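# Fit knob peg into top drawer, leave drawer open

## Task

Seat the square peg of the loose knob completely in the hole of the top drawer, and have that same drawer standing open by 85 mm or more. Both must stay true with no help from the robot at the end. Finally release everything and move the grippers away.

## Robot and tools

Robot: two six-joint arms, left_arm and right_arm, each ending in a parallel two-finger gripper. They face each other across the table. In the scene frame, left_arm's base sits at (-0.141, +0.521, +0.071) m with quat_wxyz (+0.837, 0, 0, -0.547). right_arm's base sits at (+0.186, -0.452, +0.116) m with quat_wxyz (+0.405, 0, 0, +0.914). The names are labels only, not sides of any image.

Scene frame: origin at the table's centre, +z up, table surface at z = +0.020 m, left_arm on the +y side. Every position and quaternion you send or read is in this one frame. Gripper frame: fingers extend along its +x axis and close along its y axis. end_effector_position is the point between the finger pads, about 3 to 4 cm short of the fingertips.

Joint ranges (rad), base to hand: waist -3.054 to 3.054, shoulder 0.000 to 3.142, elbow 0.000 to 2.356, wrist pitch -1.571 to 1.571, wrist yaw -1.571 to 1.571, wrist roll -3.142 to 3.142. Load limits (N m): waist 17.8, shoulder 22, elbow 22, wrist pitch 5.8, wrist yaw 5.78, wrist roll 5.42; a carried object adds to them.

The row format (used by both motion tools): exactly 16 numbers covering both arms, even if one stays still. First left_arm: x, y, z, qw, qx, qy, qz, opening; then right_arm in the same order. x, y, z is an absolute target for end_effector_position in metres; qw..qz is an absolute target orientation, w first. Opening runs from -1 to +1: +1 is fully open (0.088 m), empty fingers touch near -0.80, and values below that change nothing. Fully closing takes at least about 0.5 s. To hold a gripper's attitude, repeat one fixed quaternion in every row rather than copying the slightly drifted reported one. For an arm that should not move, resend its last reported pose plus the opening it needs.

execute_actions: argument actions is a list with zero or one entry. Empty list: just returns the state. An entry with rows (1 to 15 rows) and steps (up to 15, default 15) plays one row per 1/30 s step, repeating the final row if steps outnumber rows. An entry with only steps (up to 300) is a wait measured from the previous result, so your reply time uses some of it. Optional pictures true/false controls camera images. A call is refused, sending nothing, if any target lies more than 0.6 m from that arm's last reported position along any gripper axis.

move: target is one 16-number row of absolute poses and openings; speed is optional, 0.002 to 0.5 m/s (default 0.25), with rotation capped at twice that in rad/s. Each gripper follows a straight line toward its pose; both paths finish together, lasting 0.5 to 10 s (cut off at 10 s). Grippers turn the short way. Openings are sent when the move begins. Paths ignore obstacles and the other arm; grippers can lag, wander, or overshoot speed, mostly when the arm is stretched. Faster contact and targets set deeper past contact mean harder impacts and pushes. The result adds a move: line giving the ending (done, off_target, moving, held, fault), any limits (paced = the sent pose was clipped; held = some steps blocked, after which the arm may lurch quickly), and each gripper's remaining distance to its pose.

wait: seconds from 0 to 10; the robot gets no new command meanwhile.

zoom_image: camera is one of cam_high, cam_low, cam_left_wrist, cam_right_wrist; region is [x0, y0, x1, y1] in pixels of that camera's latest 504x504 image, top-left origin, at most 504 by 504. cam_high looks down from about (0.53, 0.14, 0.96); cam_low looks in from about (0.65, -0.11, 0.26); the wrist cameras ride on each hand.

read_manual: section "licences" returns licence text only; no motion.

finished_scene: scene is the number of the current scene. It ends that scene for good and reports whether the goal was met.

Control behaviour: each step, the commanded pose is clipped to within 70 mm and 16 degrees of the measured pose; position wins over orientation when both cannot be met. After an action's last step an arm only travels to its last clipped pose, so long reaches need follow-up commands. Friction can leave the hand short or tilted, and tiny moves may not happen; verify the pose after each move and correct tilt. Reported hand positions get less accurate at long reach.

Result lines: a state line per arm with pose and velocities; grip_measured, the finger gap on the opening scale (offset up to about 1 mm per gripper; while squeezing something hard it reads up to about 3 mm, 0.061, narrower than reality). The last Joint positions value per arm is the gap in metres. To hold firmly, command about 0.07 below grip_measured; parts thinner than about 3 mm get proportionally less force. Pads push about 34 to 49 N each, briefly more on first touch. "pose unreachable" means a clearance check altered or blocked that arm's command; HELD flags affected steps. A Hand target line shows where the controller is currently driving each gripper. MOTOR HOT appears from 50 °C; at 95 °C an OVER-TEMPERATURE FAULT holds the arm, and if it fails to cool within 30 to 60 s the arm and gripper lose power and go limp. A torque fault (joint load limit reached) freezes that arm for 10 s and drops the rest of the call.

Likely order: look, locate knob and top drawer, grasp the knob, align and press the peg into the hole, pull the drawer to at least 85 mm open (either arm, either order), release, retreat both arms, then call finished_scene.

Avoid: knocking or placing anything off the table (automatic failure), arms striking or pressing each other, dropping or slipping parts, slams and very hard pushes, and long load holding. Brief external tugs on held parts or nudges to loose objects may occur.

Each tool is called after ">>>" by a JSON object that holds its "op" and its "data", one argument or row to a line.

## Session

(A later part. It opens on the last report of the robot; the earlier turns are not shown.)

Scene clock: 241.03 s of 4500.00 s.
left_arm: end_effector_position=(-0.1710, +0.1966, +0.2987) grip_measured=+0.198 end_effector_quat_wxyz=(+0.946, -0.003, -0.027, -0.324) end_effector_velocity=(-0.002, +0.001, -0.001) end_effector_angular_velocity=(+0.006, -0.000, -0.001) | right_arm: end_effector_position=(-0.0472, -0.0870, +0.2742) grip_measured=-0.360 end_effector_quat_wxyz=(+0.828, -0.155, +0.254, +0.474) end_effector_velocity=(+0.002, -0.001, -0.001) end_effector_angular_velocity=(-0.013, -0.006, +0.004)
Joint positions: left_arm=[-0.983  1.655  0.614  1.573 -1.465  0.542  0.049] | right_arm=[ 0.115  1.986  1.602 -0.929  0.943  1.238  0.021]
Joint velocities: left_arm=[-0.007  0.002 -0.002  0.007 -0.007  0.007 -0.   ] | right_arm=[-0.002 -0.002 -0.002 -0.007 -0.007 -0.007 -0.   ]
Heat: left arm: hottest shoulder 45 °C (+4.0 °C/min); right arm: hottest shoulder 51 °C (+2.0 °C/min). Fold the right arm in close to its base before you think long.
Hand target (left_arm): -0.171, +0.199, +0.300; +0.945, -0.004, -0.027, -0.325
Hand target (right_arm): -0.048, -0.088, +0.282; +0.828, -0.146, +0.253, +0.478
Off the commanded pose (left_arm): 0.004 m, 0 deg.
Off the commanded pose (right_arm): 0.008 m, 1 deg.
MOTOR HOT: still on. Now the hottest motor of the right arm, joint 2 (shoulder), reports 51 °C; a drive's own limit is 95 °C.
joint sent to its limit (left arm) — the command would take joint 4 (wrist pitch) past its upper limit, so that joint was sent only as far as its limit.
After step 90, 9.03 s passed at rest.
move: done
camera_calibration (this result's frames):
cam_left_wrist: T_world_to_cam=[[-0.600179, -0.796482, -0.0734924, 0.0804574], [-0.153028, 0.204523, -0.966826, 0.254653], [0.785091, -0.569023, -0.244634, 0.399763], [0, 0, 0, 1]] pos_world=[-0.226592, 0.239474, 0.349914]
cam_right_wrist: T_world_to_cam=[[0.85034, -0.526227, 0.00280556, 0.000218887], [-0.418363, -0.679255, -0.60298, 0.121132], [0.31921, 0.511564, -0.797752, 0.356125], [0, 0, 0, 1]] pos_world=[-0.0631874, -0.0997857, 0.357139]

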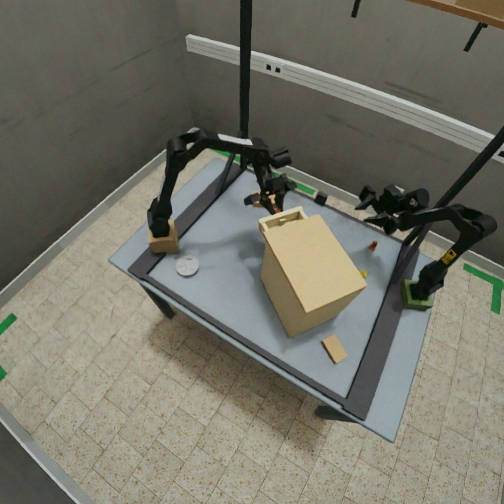

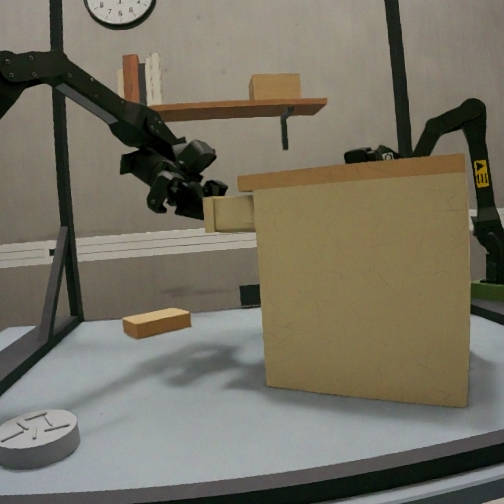

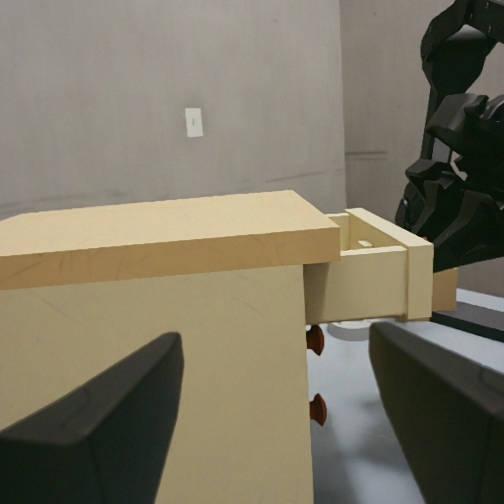

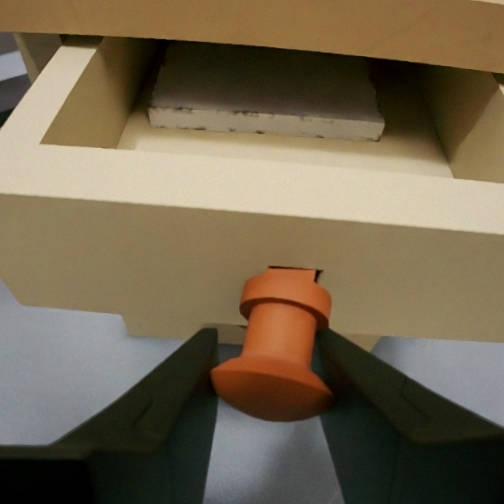

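>>> {"op": "move", "data": {
  "target": [-0.17,0.2,0.3,0.946,-0.005,-0.027,-0.324,0.2,-0.0472,-0.087,0.2742,0.828,-0.155,0.254,0.474,0.3],
  "speed": 0.03
}}

>>> {"op": "move", "data": {
  "target": [-0.17,0.2,0.3,0.946,-0.005,-0.027,-0.324,0.2,-0.07,-0.125,0.32,0.828,-0.146,0.253,0.478,0.3],
  "speed": 0.1
}}

>>> {"op": "move", "data": {
  "target": [-0.17,0.2,0.3,0.946,-0.005,-0.027,-0.324,0.2,-0.019,-0.064,0.37,0.2395,-0.5485,0.1677,0.7834,0.7],
  "speed": 0.2
}}

Scene clock: 248.17 s of 4500.00 s.
left_arm: end_effector_position=(-0.1706, +0.1972, +0.2981) grip_measured=+0.198 end_effector_quat_wxyz=(+0.946, -0.002, -0.028, -0.324) end_effector_velocity=(+0.000, +0.002, -0.002) end_effector_angular_velocity=(-0.005, +0.010, +0.003) | right_arm: end_effector_position=(-0.0471, -0.0870, +0.2742) grip_measured=+0.297 end_effector_quat_wxyz=(+0.829, -0.155, +0.254, +0.474) end_effector_velocity=(+0.002, -0.001, +0.001) end_effector_angular_velocity=(-0.010, -0.002, +0.004)
Joint positions: left_arm=[-0.983  1.655  0.611  1.576 -1.465  0.544  0.049] | right_arm=[ 0.115  1.986  1.602 -0.93   0.944  1.239  0.054]
Joint velocities: left_arm=[-0.002 -0.002 -0.007 -0.007 -0.007 -0.022 -0.   ] | right_arm=[-0.002 -0.007 -0.002 -0.007 -0.007 -0.007 -0.   ]
Heat: left arm: hottest shoulder 45 °C (+3.0 °C/min); right arm: hottest shoulder 52 °C (+3.0 °C/min). Fold the right arm in close to its base before you think long.
Hand target (left_arm): -0.170, +0.200, +0.300; +0.946, -0.005, -0.026, -0.324
Hand target (right_arm): -0.047, -0.087, +0.274; +0.829, -0.155, +0.254, +0.474
Off the commanded pose (left_arm): 0.003 m, 0 deg.
Off the commanded pose (right_arm): 0.000 m, 0 deg.
MOTOR HOT: still on. Now the hottest motor of the right arm, joint 2 (shoulder), reports 52 °C; a drive's own limit is 95 °C.
joint sent to its limit (left arm) — the command would take joint 4 (wrist pitch) past its upper limit, so that joint was sent only as far as its limit.
After step 90, 3.43 s passed at rest.
move: done
camera_calibration (this result's frames):
cam_left_wrist: T_world_to_cam=[[-0.599693, -0.7966, -0.0761362, 0.0819735], [-0.151703, 0.206588, -0.966596, 0.253734], [0.785719, -0.568111, -0.244736, 0.399598], [0, 0, 0, 1]] pos_world=[-0.226321, 0.239898, 0.349296]
cam_right_wrist: T_world_to_cam=[[0.850121, -0.526576, 0.0033651, -0.000123339], [-0.418165, -0.678955, -0.603455, 0.121369], [0.32005, 0.511603, -0.79739, 0.356089], [0, 0, 0, 1]] pos_world=[-0.0631094, -0.0998375, 0.357183]

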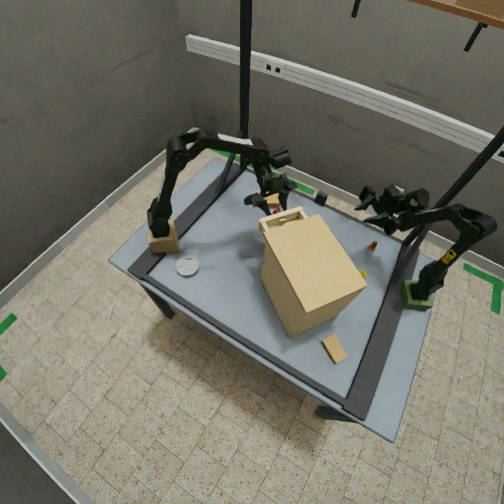

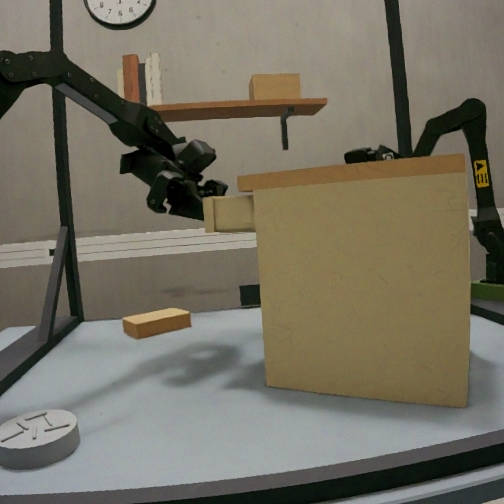

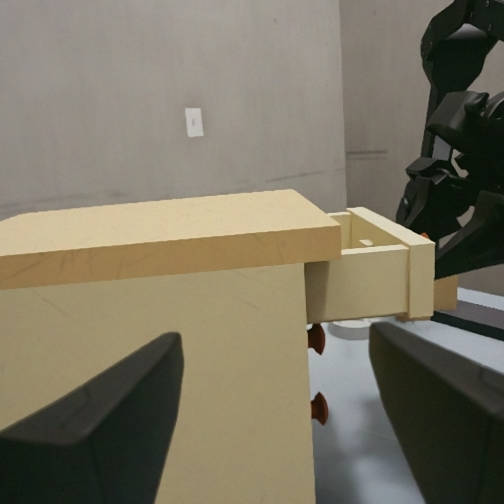

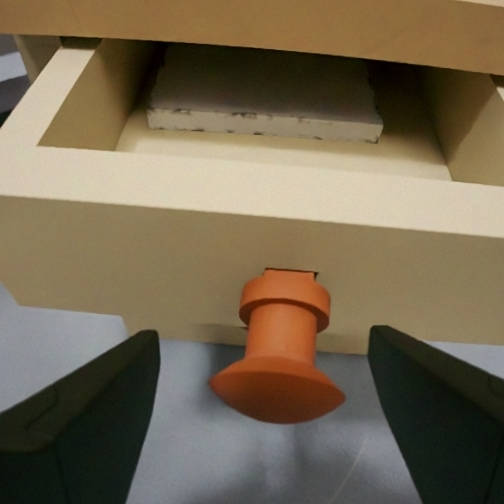

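Scene clock: 249.23 s of 4500.00 s.
left_arm: end_effector_position=(-0.1706, +0.1972, +0.2981) grip_measured=+0.198 end_effector_quat_wxyz=(+0.946, -0.002, -0.028, -0.323) end_effector_velocity=(-0.001, -0.000, +0.000) end_effector_angular_velocity=(+0.007, -0.008, -0.009) | right_arm: end_effector_position=(-0.0681, -0.1256, +0.3139) grip_measured=+0.298 end_effector_quat_wxyz=(+0.829, -0.155, +0.251, +0.476) end_effector_velocity=(+0.002, -0.001, +0.003) end_effector_angular_velocity=(-0.013, -0.007, +0.002)
Joint positions: left_arm=[-0.983  1.655  0.611  1.576 -1.465  0.544  0.049] | right_arm=[ 0.228  1.986  1.764 -1.244  0.969  1.422  0.054]
Joint velocities: left_arm=[-0.002 -0.007 -0.002 -0.022  0.007 -0.007 -0.   ] | right_arm=[-0.002 -0.002  0.012 -0.022 -0.007 -0.007 -0.   ]
Heat: left arm: hottest shoulder 45 °C (+3.1 °C/min); right arm: hottest shoulder 51 °C (+2.0 °C/min). Fold the right arm in close to its base before you think long.
Hand target (left_arm): -0.170, +0.200, +0.300; +0.946, -0.005, -0.026, -0.324
Hand target (right_arm): -0.070, -0.125, +0.320; +0.828, -0.146, +0.253, +0.478
Off the commanded pose (left_arm): 0.003 m, 0 deg.
Off the commanded pose (right_arm): 0.006 m, 1 deg.
MOTOR HOT: still on. Now the hottest motor of the right arm, joint 2 (shoulder), reports 51 °C; a drive's own limit is 95 °C.
joint sent to its limit (left arm) — the command would take joint 4 (wrist pitch) past its upper limit, so that joint was sent only as far as its limit.
move: done
camera_calibration (this result's frames):
cam_left_wrist: T_world_to_cam=[[-0.599444, -0.796789, -0.0761214, 0.0820961], [-0.151929, 0.206639, -0.966549, 0.253641], [0.785866, -0.567827, -0.244924, 0.399613], [0, 0, 0, 1]] pos_world=[-0.226295, 0.239912, 0.34928]
cam_right_wrist: T_world_to_cam=[[0.852204, -0.523179, 0.00575748, -0.00289601], [-0.41234, -0.678351, -0.608125, 0.112235], [0.322063, 0.515872, -0.793821, 0.413736], [0, 0, 0, 1]] pos_world=[-0.0845023, -0.138815, 0.396702]

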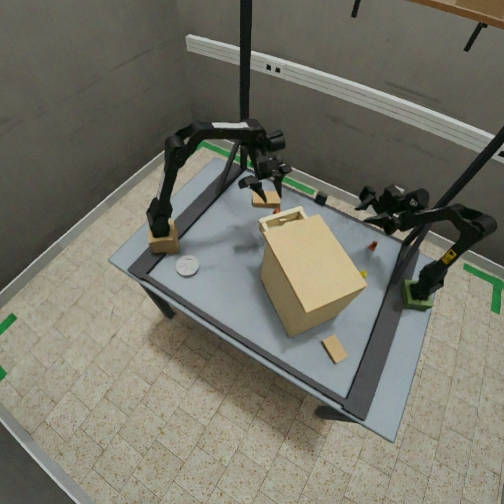

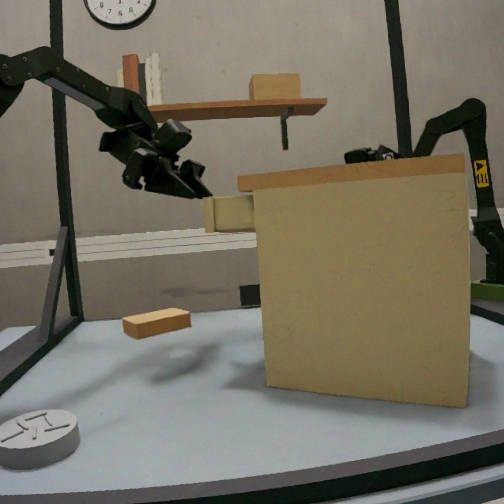

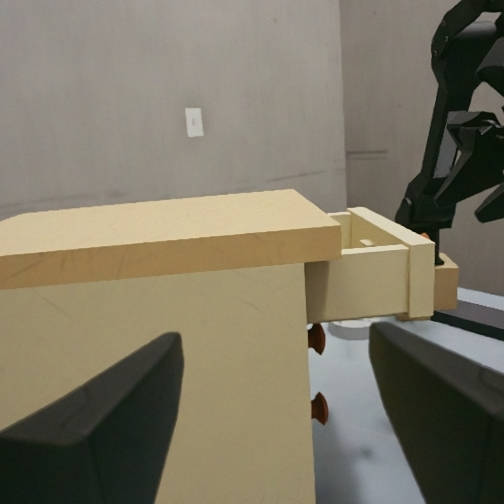

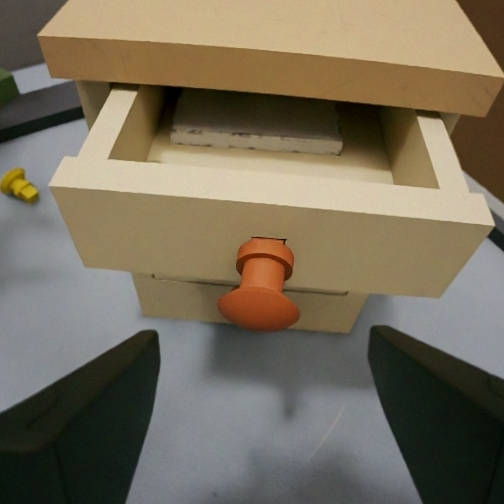

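Scene clock: 253.67 s of 4500.00 s.
left_arm: end_effector_position=(-0.1706, +0.1972, +0.2980) grip_measured=+0.198 end_effector_quat_wxyz=(+0.946, -0.002, -0.028, -0.323) end_effector_velocity=(+0.001, +0.001, -0.002) end_effector_angular_velocity=(+0.006, +0.010, +0.016) | right_arm: end_effector_position=(-0.0190, -0.0670, +0.3679) grip_measured=+0.698 end_effector_quat_wxyz=(+0.245, -0.544, +0.165, +0.786) end_effector_velocity=(-0.003, -0.005, +0.002) end_effector_angular_velocity=(-0.019, +0.022, +0.030)
Joint positions: left_arm=[-0.983  1.655  0.61   1.576 -1.465  0.544  0.049] | right_arm=[-0.31   2.075  2.339 -1.518 -0.179 -0.517  0.073]
Joint velocities: left_arm=[-0.002  0.002  0.002 -0.007 -0.022 -0.007 -0.   ] | right_arm=[-0.002  0.002  0.012 -0.022 -0.037 -0.022 -0.   ]
Heat: left arm: hottest shoulder 45 °C (+3.0 °C/min); right arm: hottest shoulder 51 °C (+3.0 °C/min). Fold the right arm in close to its base before you think long.
Hand target (left_arm): -0.170, +0.200, +0.300; +0.946, -0.005, -0.027, -0.324
Hand target (right_arm): -0.019, -0.065, +0.369; +0.245, -0.542, +0.163, +0.787
Off the commanded pose (left_arm): 0.003 m, 0 deg.
Off the commanded pose (right_arm): 0.004 m, 1 deg.
MOTOR HOT: still on. Now the hottest motor of the right arm, joint 2 (shoulder), reports 51 °C; a drive's own limit is 95 °C.
joint sent to its limit (left arm) — the command would take joint 4 (wrist pitch) past its upper limit, so that joint was sent only as far as its limit.
joint sent to its limit (right arm) — the command would take joint 3 (elbow) past its upper limit, so that joint was sent only as far as its limit.
move: done
camera_calibration (this result's frames):
cam_left_wrist: T_world_to_cam=[[-0.599428, -0.796764, -0.0765007, 0.0822526], [-0.15173, 0.20695, -0.966514, 0.253507], [0.785916, -0.567748, -0.244945, 0.399592], [0, 0, 0, 1]] pos_world=[-0.226277, 0.239941, 0.349188]
cam_right_wrist: T_world_to_cam=[[0.58941, 0.807727, 0.0131518, 0.0671061], [0.807375, -0.588449, -0.043278, 0.0264762], [-0.0272177, 0.036127, -0.998976, 0.447302], [0, 0, 0, 1]] pos_world=[-0.0487548, -0.0547831, 0.447107]

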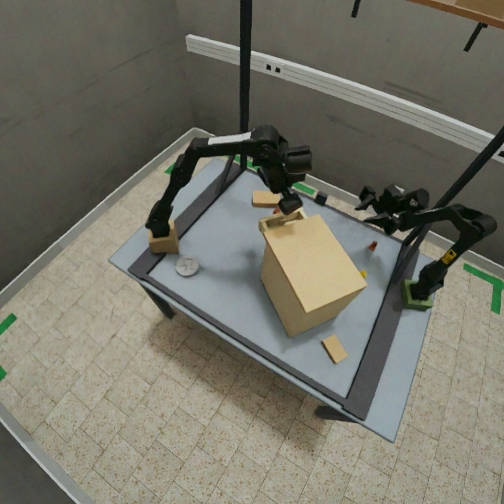

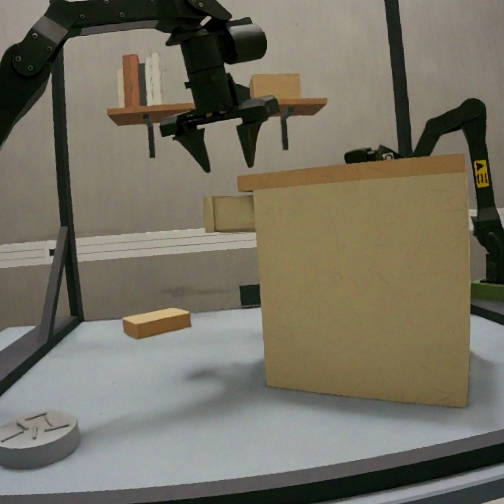

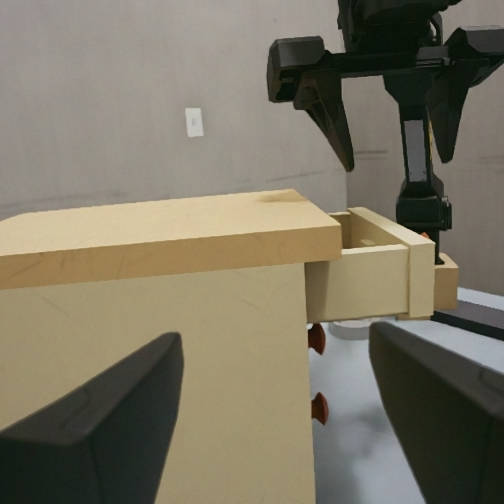

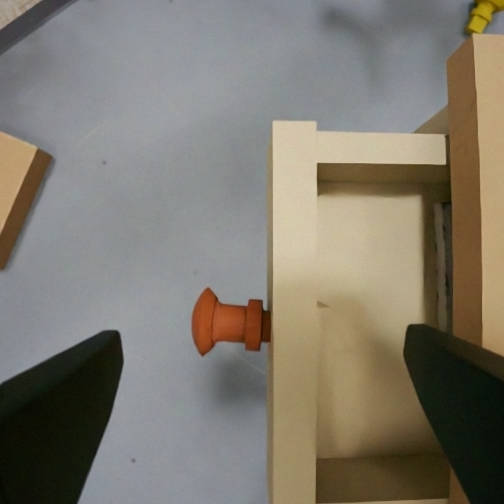

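>>> {"op": "move", "data": {
  "target": [-0.17,0.2,0.3,0.946,-0.005,-0.027,-0.324,0.2,-0.0176,-0.0798,0.31,0.2395,-0.5485,0.1677,0.7834,0.7],
  "speed": 0.05
}}

Scene clock: 261.73 s of 4500.00 s.
left_arm: end_effector_position=(-0.1706, +0.1972, +0.2980) grip_measured=+0.198 end_effector_quat_wxyz=(+0.946, -0.002, -0.028, -0.323) end_effector_velocity=(+0.000, +0.001, -0.001) end_effector_angular_velocity=(-0.006, +0.009, +0.003) | right_arm: end_effector_position=(-0.0177, -0.0772, +0.3094) grip_measured=+0.698 end_effector_quat_wxyz=(+0.239, -0.549, +0.168, +0.783) end_effector_velocity=(+0.002, -0.004, -0.006) end_effector_angular_velocity=(-0.016, -0.002, +0.007)
Joint positions: left_arm=[-0.983  1.655  0.61   1.576 -1.465  0.544  0.049] | right_arm=[-0.303  1.939  1.896 -1.228 -0.179 -0.517  0.073]
Joint velocities: left_arm=[-0.002  0.002 -0.002  0.007 -0.007 -0.007  0.   ] | right_arm=[-0.002 -0.007 -0.032  0.007 -0.007 -0.007 -0.   ]
Heat: left arm: hottest shoulder 45 °C (+2.0 °C/min); right arm: hottest shoulder 50 °C (+2.0 °C/min). Fold the right arm in close to its base before you think long.
Hand target (left_arm): -0.170, +0.200, +0.300; +0.946, -0.005, -0.027, -0.324
Hand target (right_arm): -0.018, -0.080, +0.310; +0.239, -0.549, +0.168, +0.783
Off the commanded pose (left_arm): 0.003 m, 0 deg.
Off the commanded pose (right_arm): 0.003 m, 0 deg.
MOTOR HOT: still on. Now the hottest motor of the right arm, joint 2 (shoulder), reports 50 °C; a drive's own limit is 95 °C.
joint sent to its limit (left arm) — the command would take joint 4 (wrist pitch) past its upper limit, so that joint was sent only as far as its limit.
After step 90, 3.60 s passed at rest.
move: done
camera_calibration (this result's frames):
cam_left_wrist: T_world_to_cam=[[-0.599428, -0.796764, -0.0765007, 0.0822526], [-0.15173, 0.20695, -0.966514, 0.253507], [0.785916, -0.567748, -0.244945, 0.399592], [0, 0, 0, 1]] pos_world=[-0.226277, 0.239941, 0.349188]
cam_right_wrist: T_world_to_cam=[[0.583767, 0.811909, 0.00439675, 0.0783015], [0.811671, -0.583444, -0.0280046, 0.0126925], [-0.0201719, 0.0199169, -0.999598, 0.388344], [0, 0, 0, 1]] pos_world=[-0.0481783, -0.063903, 0.388199]

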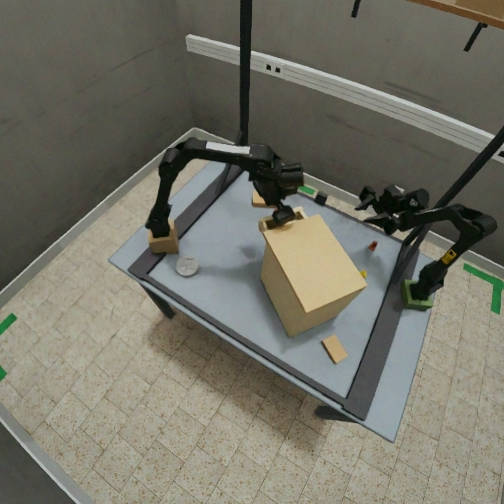

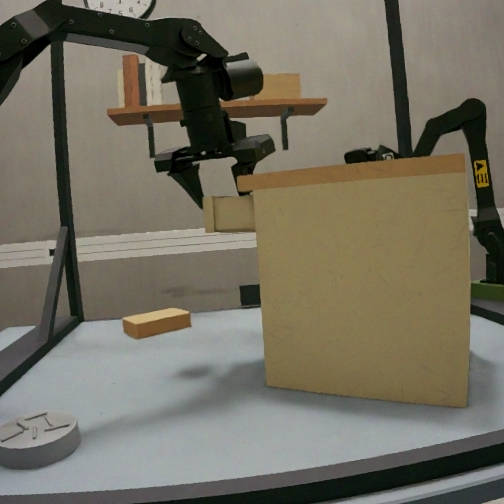

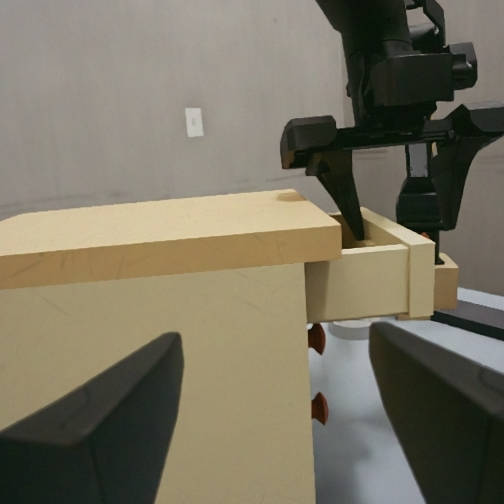

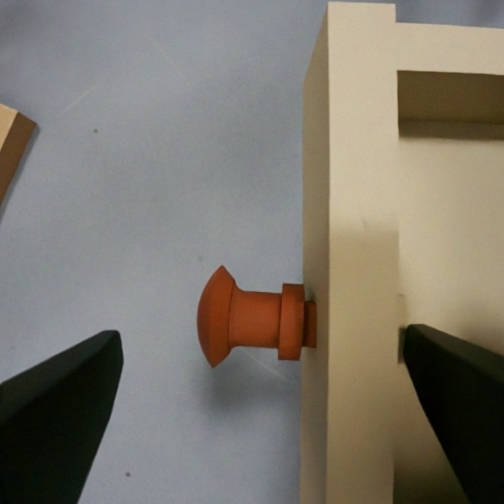

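>>> {"op": "move", "data": {
  "target": [-0.17,0.2,0.3,0.946,-0.005,-0.027,-0.324,0.2,-0.020,-0.0709,0.291,0.2395,-0.5485,0.1677,0.7834,0.7],
  "speed": 0.03
}}

Scene clock: 271.00 s of 4500.00 s.
left_arm: end_effector_position=(-0.1706, +0.1972, +0.2980) grip_measured=+0.198 end_effector_quat_wxyz=(+0.946, -0.002, -0.028, -0.323) end_effector_velocity=(+0.000, +0.002, -0.002) end_effector_angular_velocity=(+0.018, -0.008, +0.004) | right_arm: end_effector_position=(-0.0208, -0.0705, +0.2966) grip_measured=+0.698 end_effector_quat_wxyz=(+0.242, -0.545, +0.164, +0.786) end_effector_velocity=(-0.002, -0.000, +0.001) end_effector_angular_velocity=(-0.000, +0.021, +0.011)
Joint positions: left_arm=[-0.983  1.655  0.61   1.576 -1.465  0.544  0.049] | right_arm=[-0.303  1.947  1.851 -1.16  -0.179 -0.517  0.073]
Joint velocities: left_arm=[-0.002 -0.002 -0.007 -0.007 -0.007  0.007 -0.   ] | right_arm=[-0.002 -0.002 -0.002  0.007 -0.022 -0.007 -0.   ]
Heat: left arm: hottest shoulder 45 °C (+2.0 °C/min); right arm: hottest shoulder 50 °C (+1.0 °C/min). Fold the right arm in close to its base before you think long.
Hand target (left_arm): -0.170, +0.200, +0.300; +0.946, -0.005, -0.027, -0.324
Hand target (right_arm): -0.020, -0.071, +0.291; +0.240, -0.548, +0.168, +0.783
Off the commanded pose (left_arm): 0.003 m, 0 deg.
Off the commanded pose (right_arm): 0.006 m, 1 deg.
MOTOR HOT: still on. Now the hottest motor of the right arm, joint 2 (shoulder), reports 50 °C; a drive's own limit is 95 °C.
joint sent to its limit (left arm) — the command would take joint 4 (wrist pitch) past its upper limit, so that joint was sent only as far as its limit.
After step 90, 5.30 s passed at rest.
move: done
camera_calibration (this result's frames):
cam_left_wrist: T_world_to_cam=[[-0.599428, -0.796764, -0.0765007, 0.0822526], [-0.15173, 0.20695, -0.966514, 0.253507], [0.785916, -0.567748, -0.244945, 0.399592], [0, 0, 0, 1]] pos_world=[-0.226277, 0.239941, 0.349188]
cam_right_wrist: T_world_to_cam=[[0.583819, 0.811797, 0.0118924, 0.0725089], [0.811448, -0.582964, -0.0412853, 0.022714], [-0.0265824, 0.0337532, -0.999077, 0.375985], [0, 0, 0, 1]] pos_world=[-0.0507688, -0.0583117, 0.375713]

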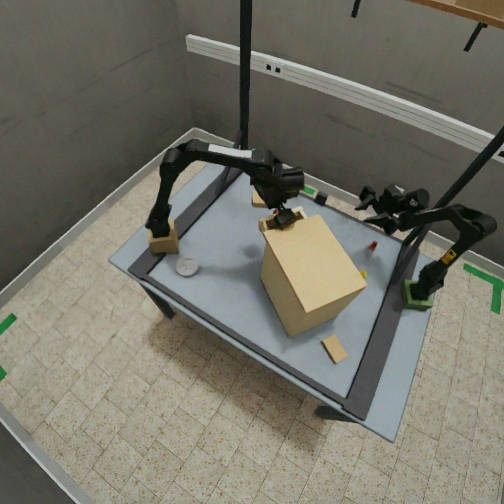

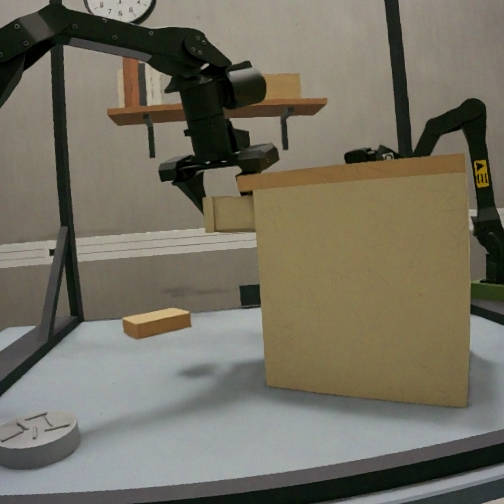

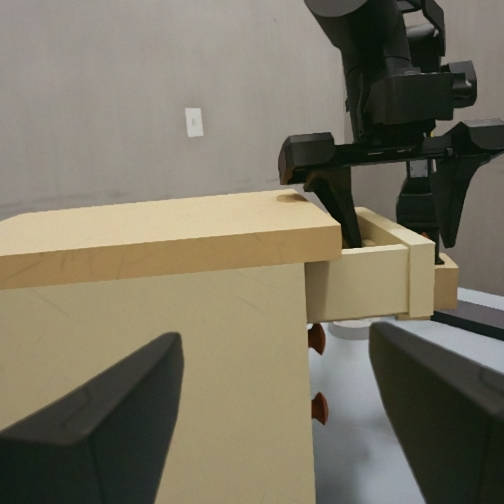

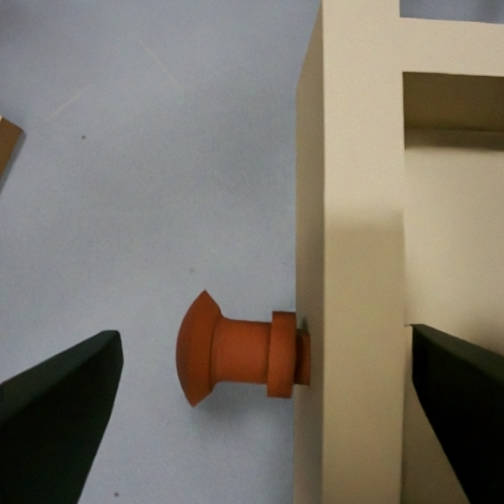

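>>> {"op": "move", "data": {
  "target": [-0.17,0.2,0.3,0.946,-0.005,-0.027,-0.324,0.2,-0.020,-0.0709,0.286,0.2395,-0.5485,0.1677,0.7834,0.42],
  "speed": 0.015
}}

Scene clock: 274.37 s of 4500.00 s.
left_arm: end_effector_position=(-0.1706, +0.1972, +0.2980) grip_measured=+0.198 end_effector_quat_wxyz=(+0.946, -0.002, -0.028, -0.323) end_effector_velocity=(+0.001, +0.003, -0.002) end_effector_angular_velocity=(-0.017, +0.028, +0.015) | right_arm: end_effector_position=(-0.0192, -0.0679, +0.2919) grip_measured=+0.423 end_effector_quat_wxyz=(+0.246, -0.544, +0.163, +0.785) end_effector_velocity=(-0.002, -0.001, +0.003) end_effector_angular_velocity=(+0.005, +0.023, +0.011)
Joint positions: left_arm=[-0.983  1.655  0.61   1.576 -1.465  0.544  0.049] | right_arm=[-0.307  1.947  1.832 -1.137 -0.175 -0.517  0.06 ]
Joint velocities: left_arm=[-0.002 -0.002 -0.002 -0.007 -0.022 -0.037 -0.   ] | right_arm=[-0.002 -0.007 -0.002  0.007 -0.022 -0.007 -0.   ]
Heat: left arm: hottest shoulder 45 °C (+2.0 °C/min); right arm: hottest shoulder 50 °C (+1.0 °C/min). Fold the right arm in close to its base before you think long.
Hand target (left_arm): -0.170, +0.200, +0.300; +0.946, -0.005, -0.027, -0.324
Hand target (right_arm): -0.020, -0.071, +0.286; +0.240, -0.548, +0.168, +0.783
Off the commanded pose (left_arm): 0.003 m, 0 deg.
Off the commanded pose (right_arm): 0.007 m, 1 deg.
MOTOR HOT: still on. Now the hottest motor of the right arm, joint 2 (shoulder), reports 50 °C; a drive's own limit is 95 °C.
joint sent to its limit (left arm) — the command would take joint 4 (wrist pitch) past its upper limit, so that joint was sent only as far as its limit.
move: done
camera_calibration (this result's frames):
cam_left_wrist: T_world_to_cam=[[-0.599428, -0.796764, -0.0765007, 0.0822526], [-0.15173, 0.20695, -0.966514, 0.253507], [0.785916, -0.567748, -0.244945, 0.399592], [0, 0, 0, 1]] pos_world=[-0.226277, 0.239941, 0.349188]
cam_right_wrist: T_world_to_cam=[[0.588468, 0.808339, 0.0171091, 0.067851], [0.808139, -0.587409, -0.0431583, 0.0228969], [-0.0248365, 0.0392238, -0.998922, 0.371628], [0, 0, 0, 1]] pos_world=[-0.0492021, -0.0559735, 0.371055]

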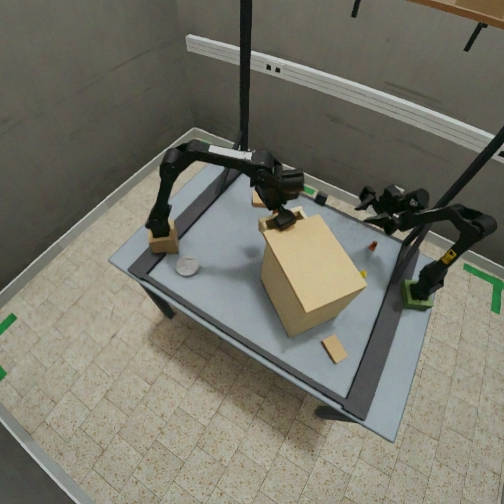

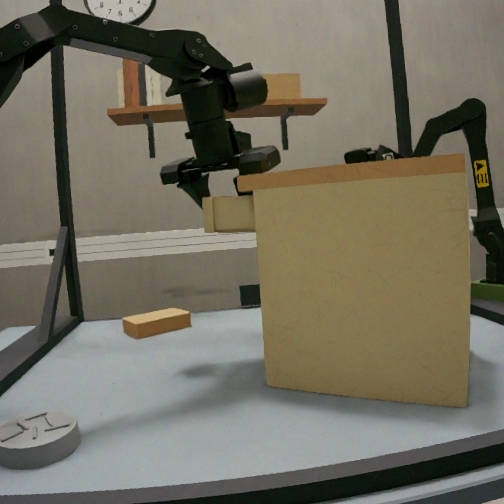

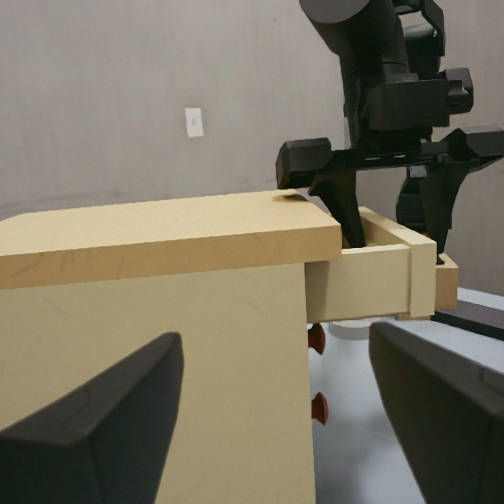

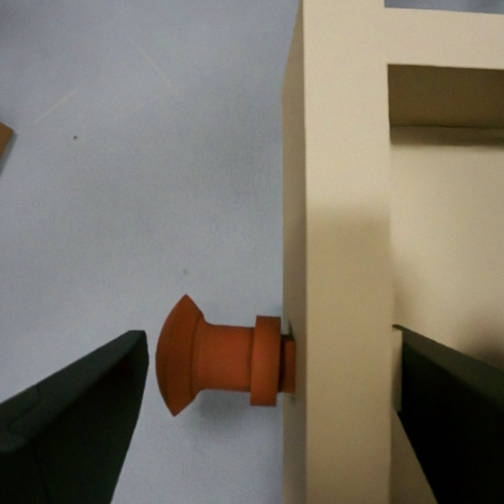

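Squeeze.

>>> {"op": "move", "data": {
  "target": [-0.17,0.2,0.3,0.946,-0.005,-0.027,-0.324,0.2,-0.020,-0.0709,0.289,0.2395,-0.5485,0.1677,0.7834,0.1],
  "speed": 0.015
}}

Scene clock: 277.07 s of 4500.00 s.
left_arm: end_effector_position=(-0.1706, +0.1972, +0.2980) grip_measured=+0.198 end_effector_quat_wxyz=(+0.946, -0.002, -0.028, -0.323) end_effector_velocity=(-0.002, -0.001, -0.001) end_effector_angular_velocity=(-0.009, +0.004, -0.010) | right_arm: end_effector_position=(-0.0183, -0.0675, +0.2918) grip_measured=+0.211 end_effector_quat_wxyz=(+0.245, -0.544, +0.163, +0.785) end_effector_velocity=(+0.001, -0.003, -0.002) end_effector_angular_velocity=(-0.010, -0.010, -0.007)
Joint positions: left_arm=[-0.983  1.655  0.61   1.576 -1.465  0.544  0.049] | right_arm=[-0.31   1.947  1.831 -1.137 -0.176 -0.52   0.049]
Joint velocities: left_arm=[-0.002  0.002 -0.002 -0.007  0.007 -0.022 -0.   ] | right_arm=[ 0.002 -0.002 -0.007 -0.007  0.007  0.007 -0.   ]
Heat: left arm: hottest shoulder 45 °C (+2.0 °C/min); right arm: hottest shoulder 50 °C (+1.0 °C/min). Fold the right arm in close to its base before you think long.
Hand target (left_arm): -0.170, +0.200, +0.300; +0.946, -0.005, -0.027, -0.324
Hand target (right_arm): -0.020, -0.071, +0.289; +0.239, -0.549, +0.168, +0.783
Off the commanded pose (left_arm): 0.003 m, 0 deg.
Off the commanded pose (right_arm): 0.005 m, 1 deg.
MOTOR HOT: still on. Now the hottest motor of the right arm, joint 2 (shoulder), reports 50 °C; a drive's own limit is 95 °C.
joint sent to its limit (left arm) — the command would take joint 4 (wrist pitch) past its upper limit, so that joint was sent only as far as its limit.
move: done
camera_calibration (this result's frames):
cam_left_wrist: T_world_to_cam=[[-0.599428, -0.796764, -0.0765007, 0.0822526], [-0.15173, 0.20695, -0.966514, 0.253507], [0.785916, -0.567748, -0.244945, 0.399592], [0, 0, 0, 1]] pos_world=[-0.226277, 0.239941, 0.349188]
cam_right_wrist: T_world_to_cam=[[0.587744, 0.808864, 0.0171927, 0.0669894], [0.808661, -0.586674, -0.0433607, 0.0225189], [-0.0249863, 0.0393881, -0.998912, 0.371548], [0, 0, 0, 1]] pos_world=[-0.0482992, -0.0556086, 0.370968]

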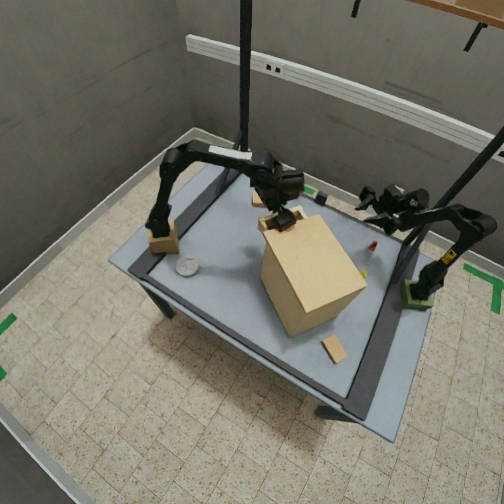

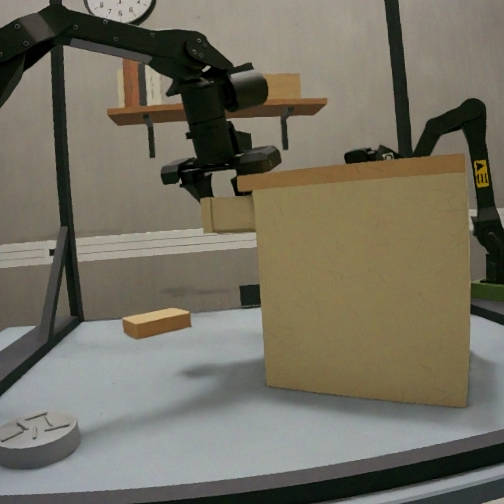

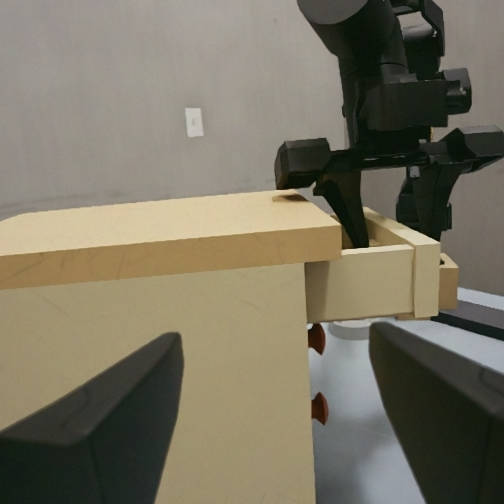

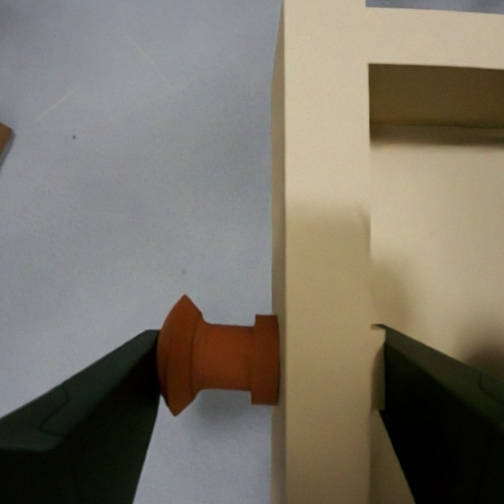

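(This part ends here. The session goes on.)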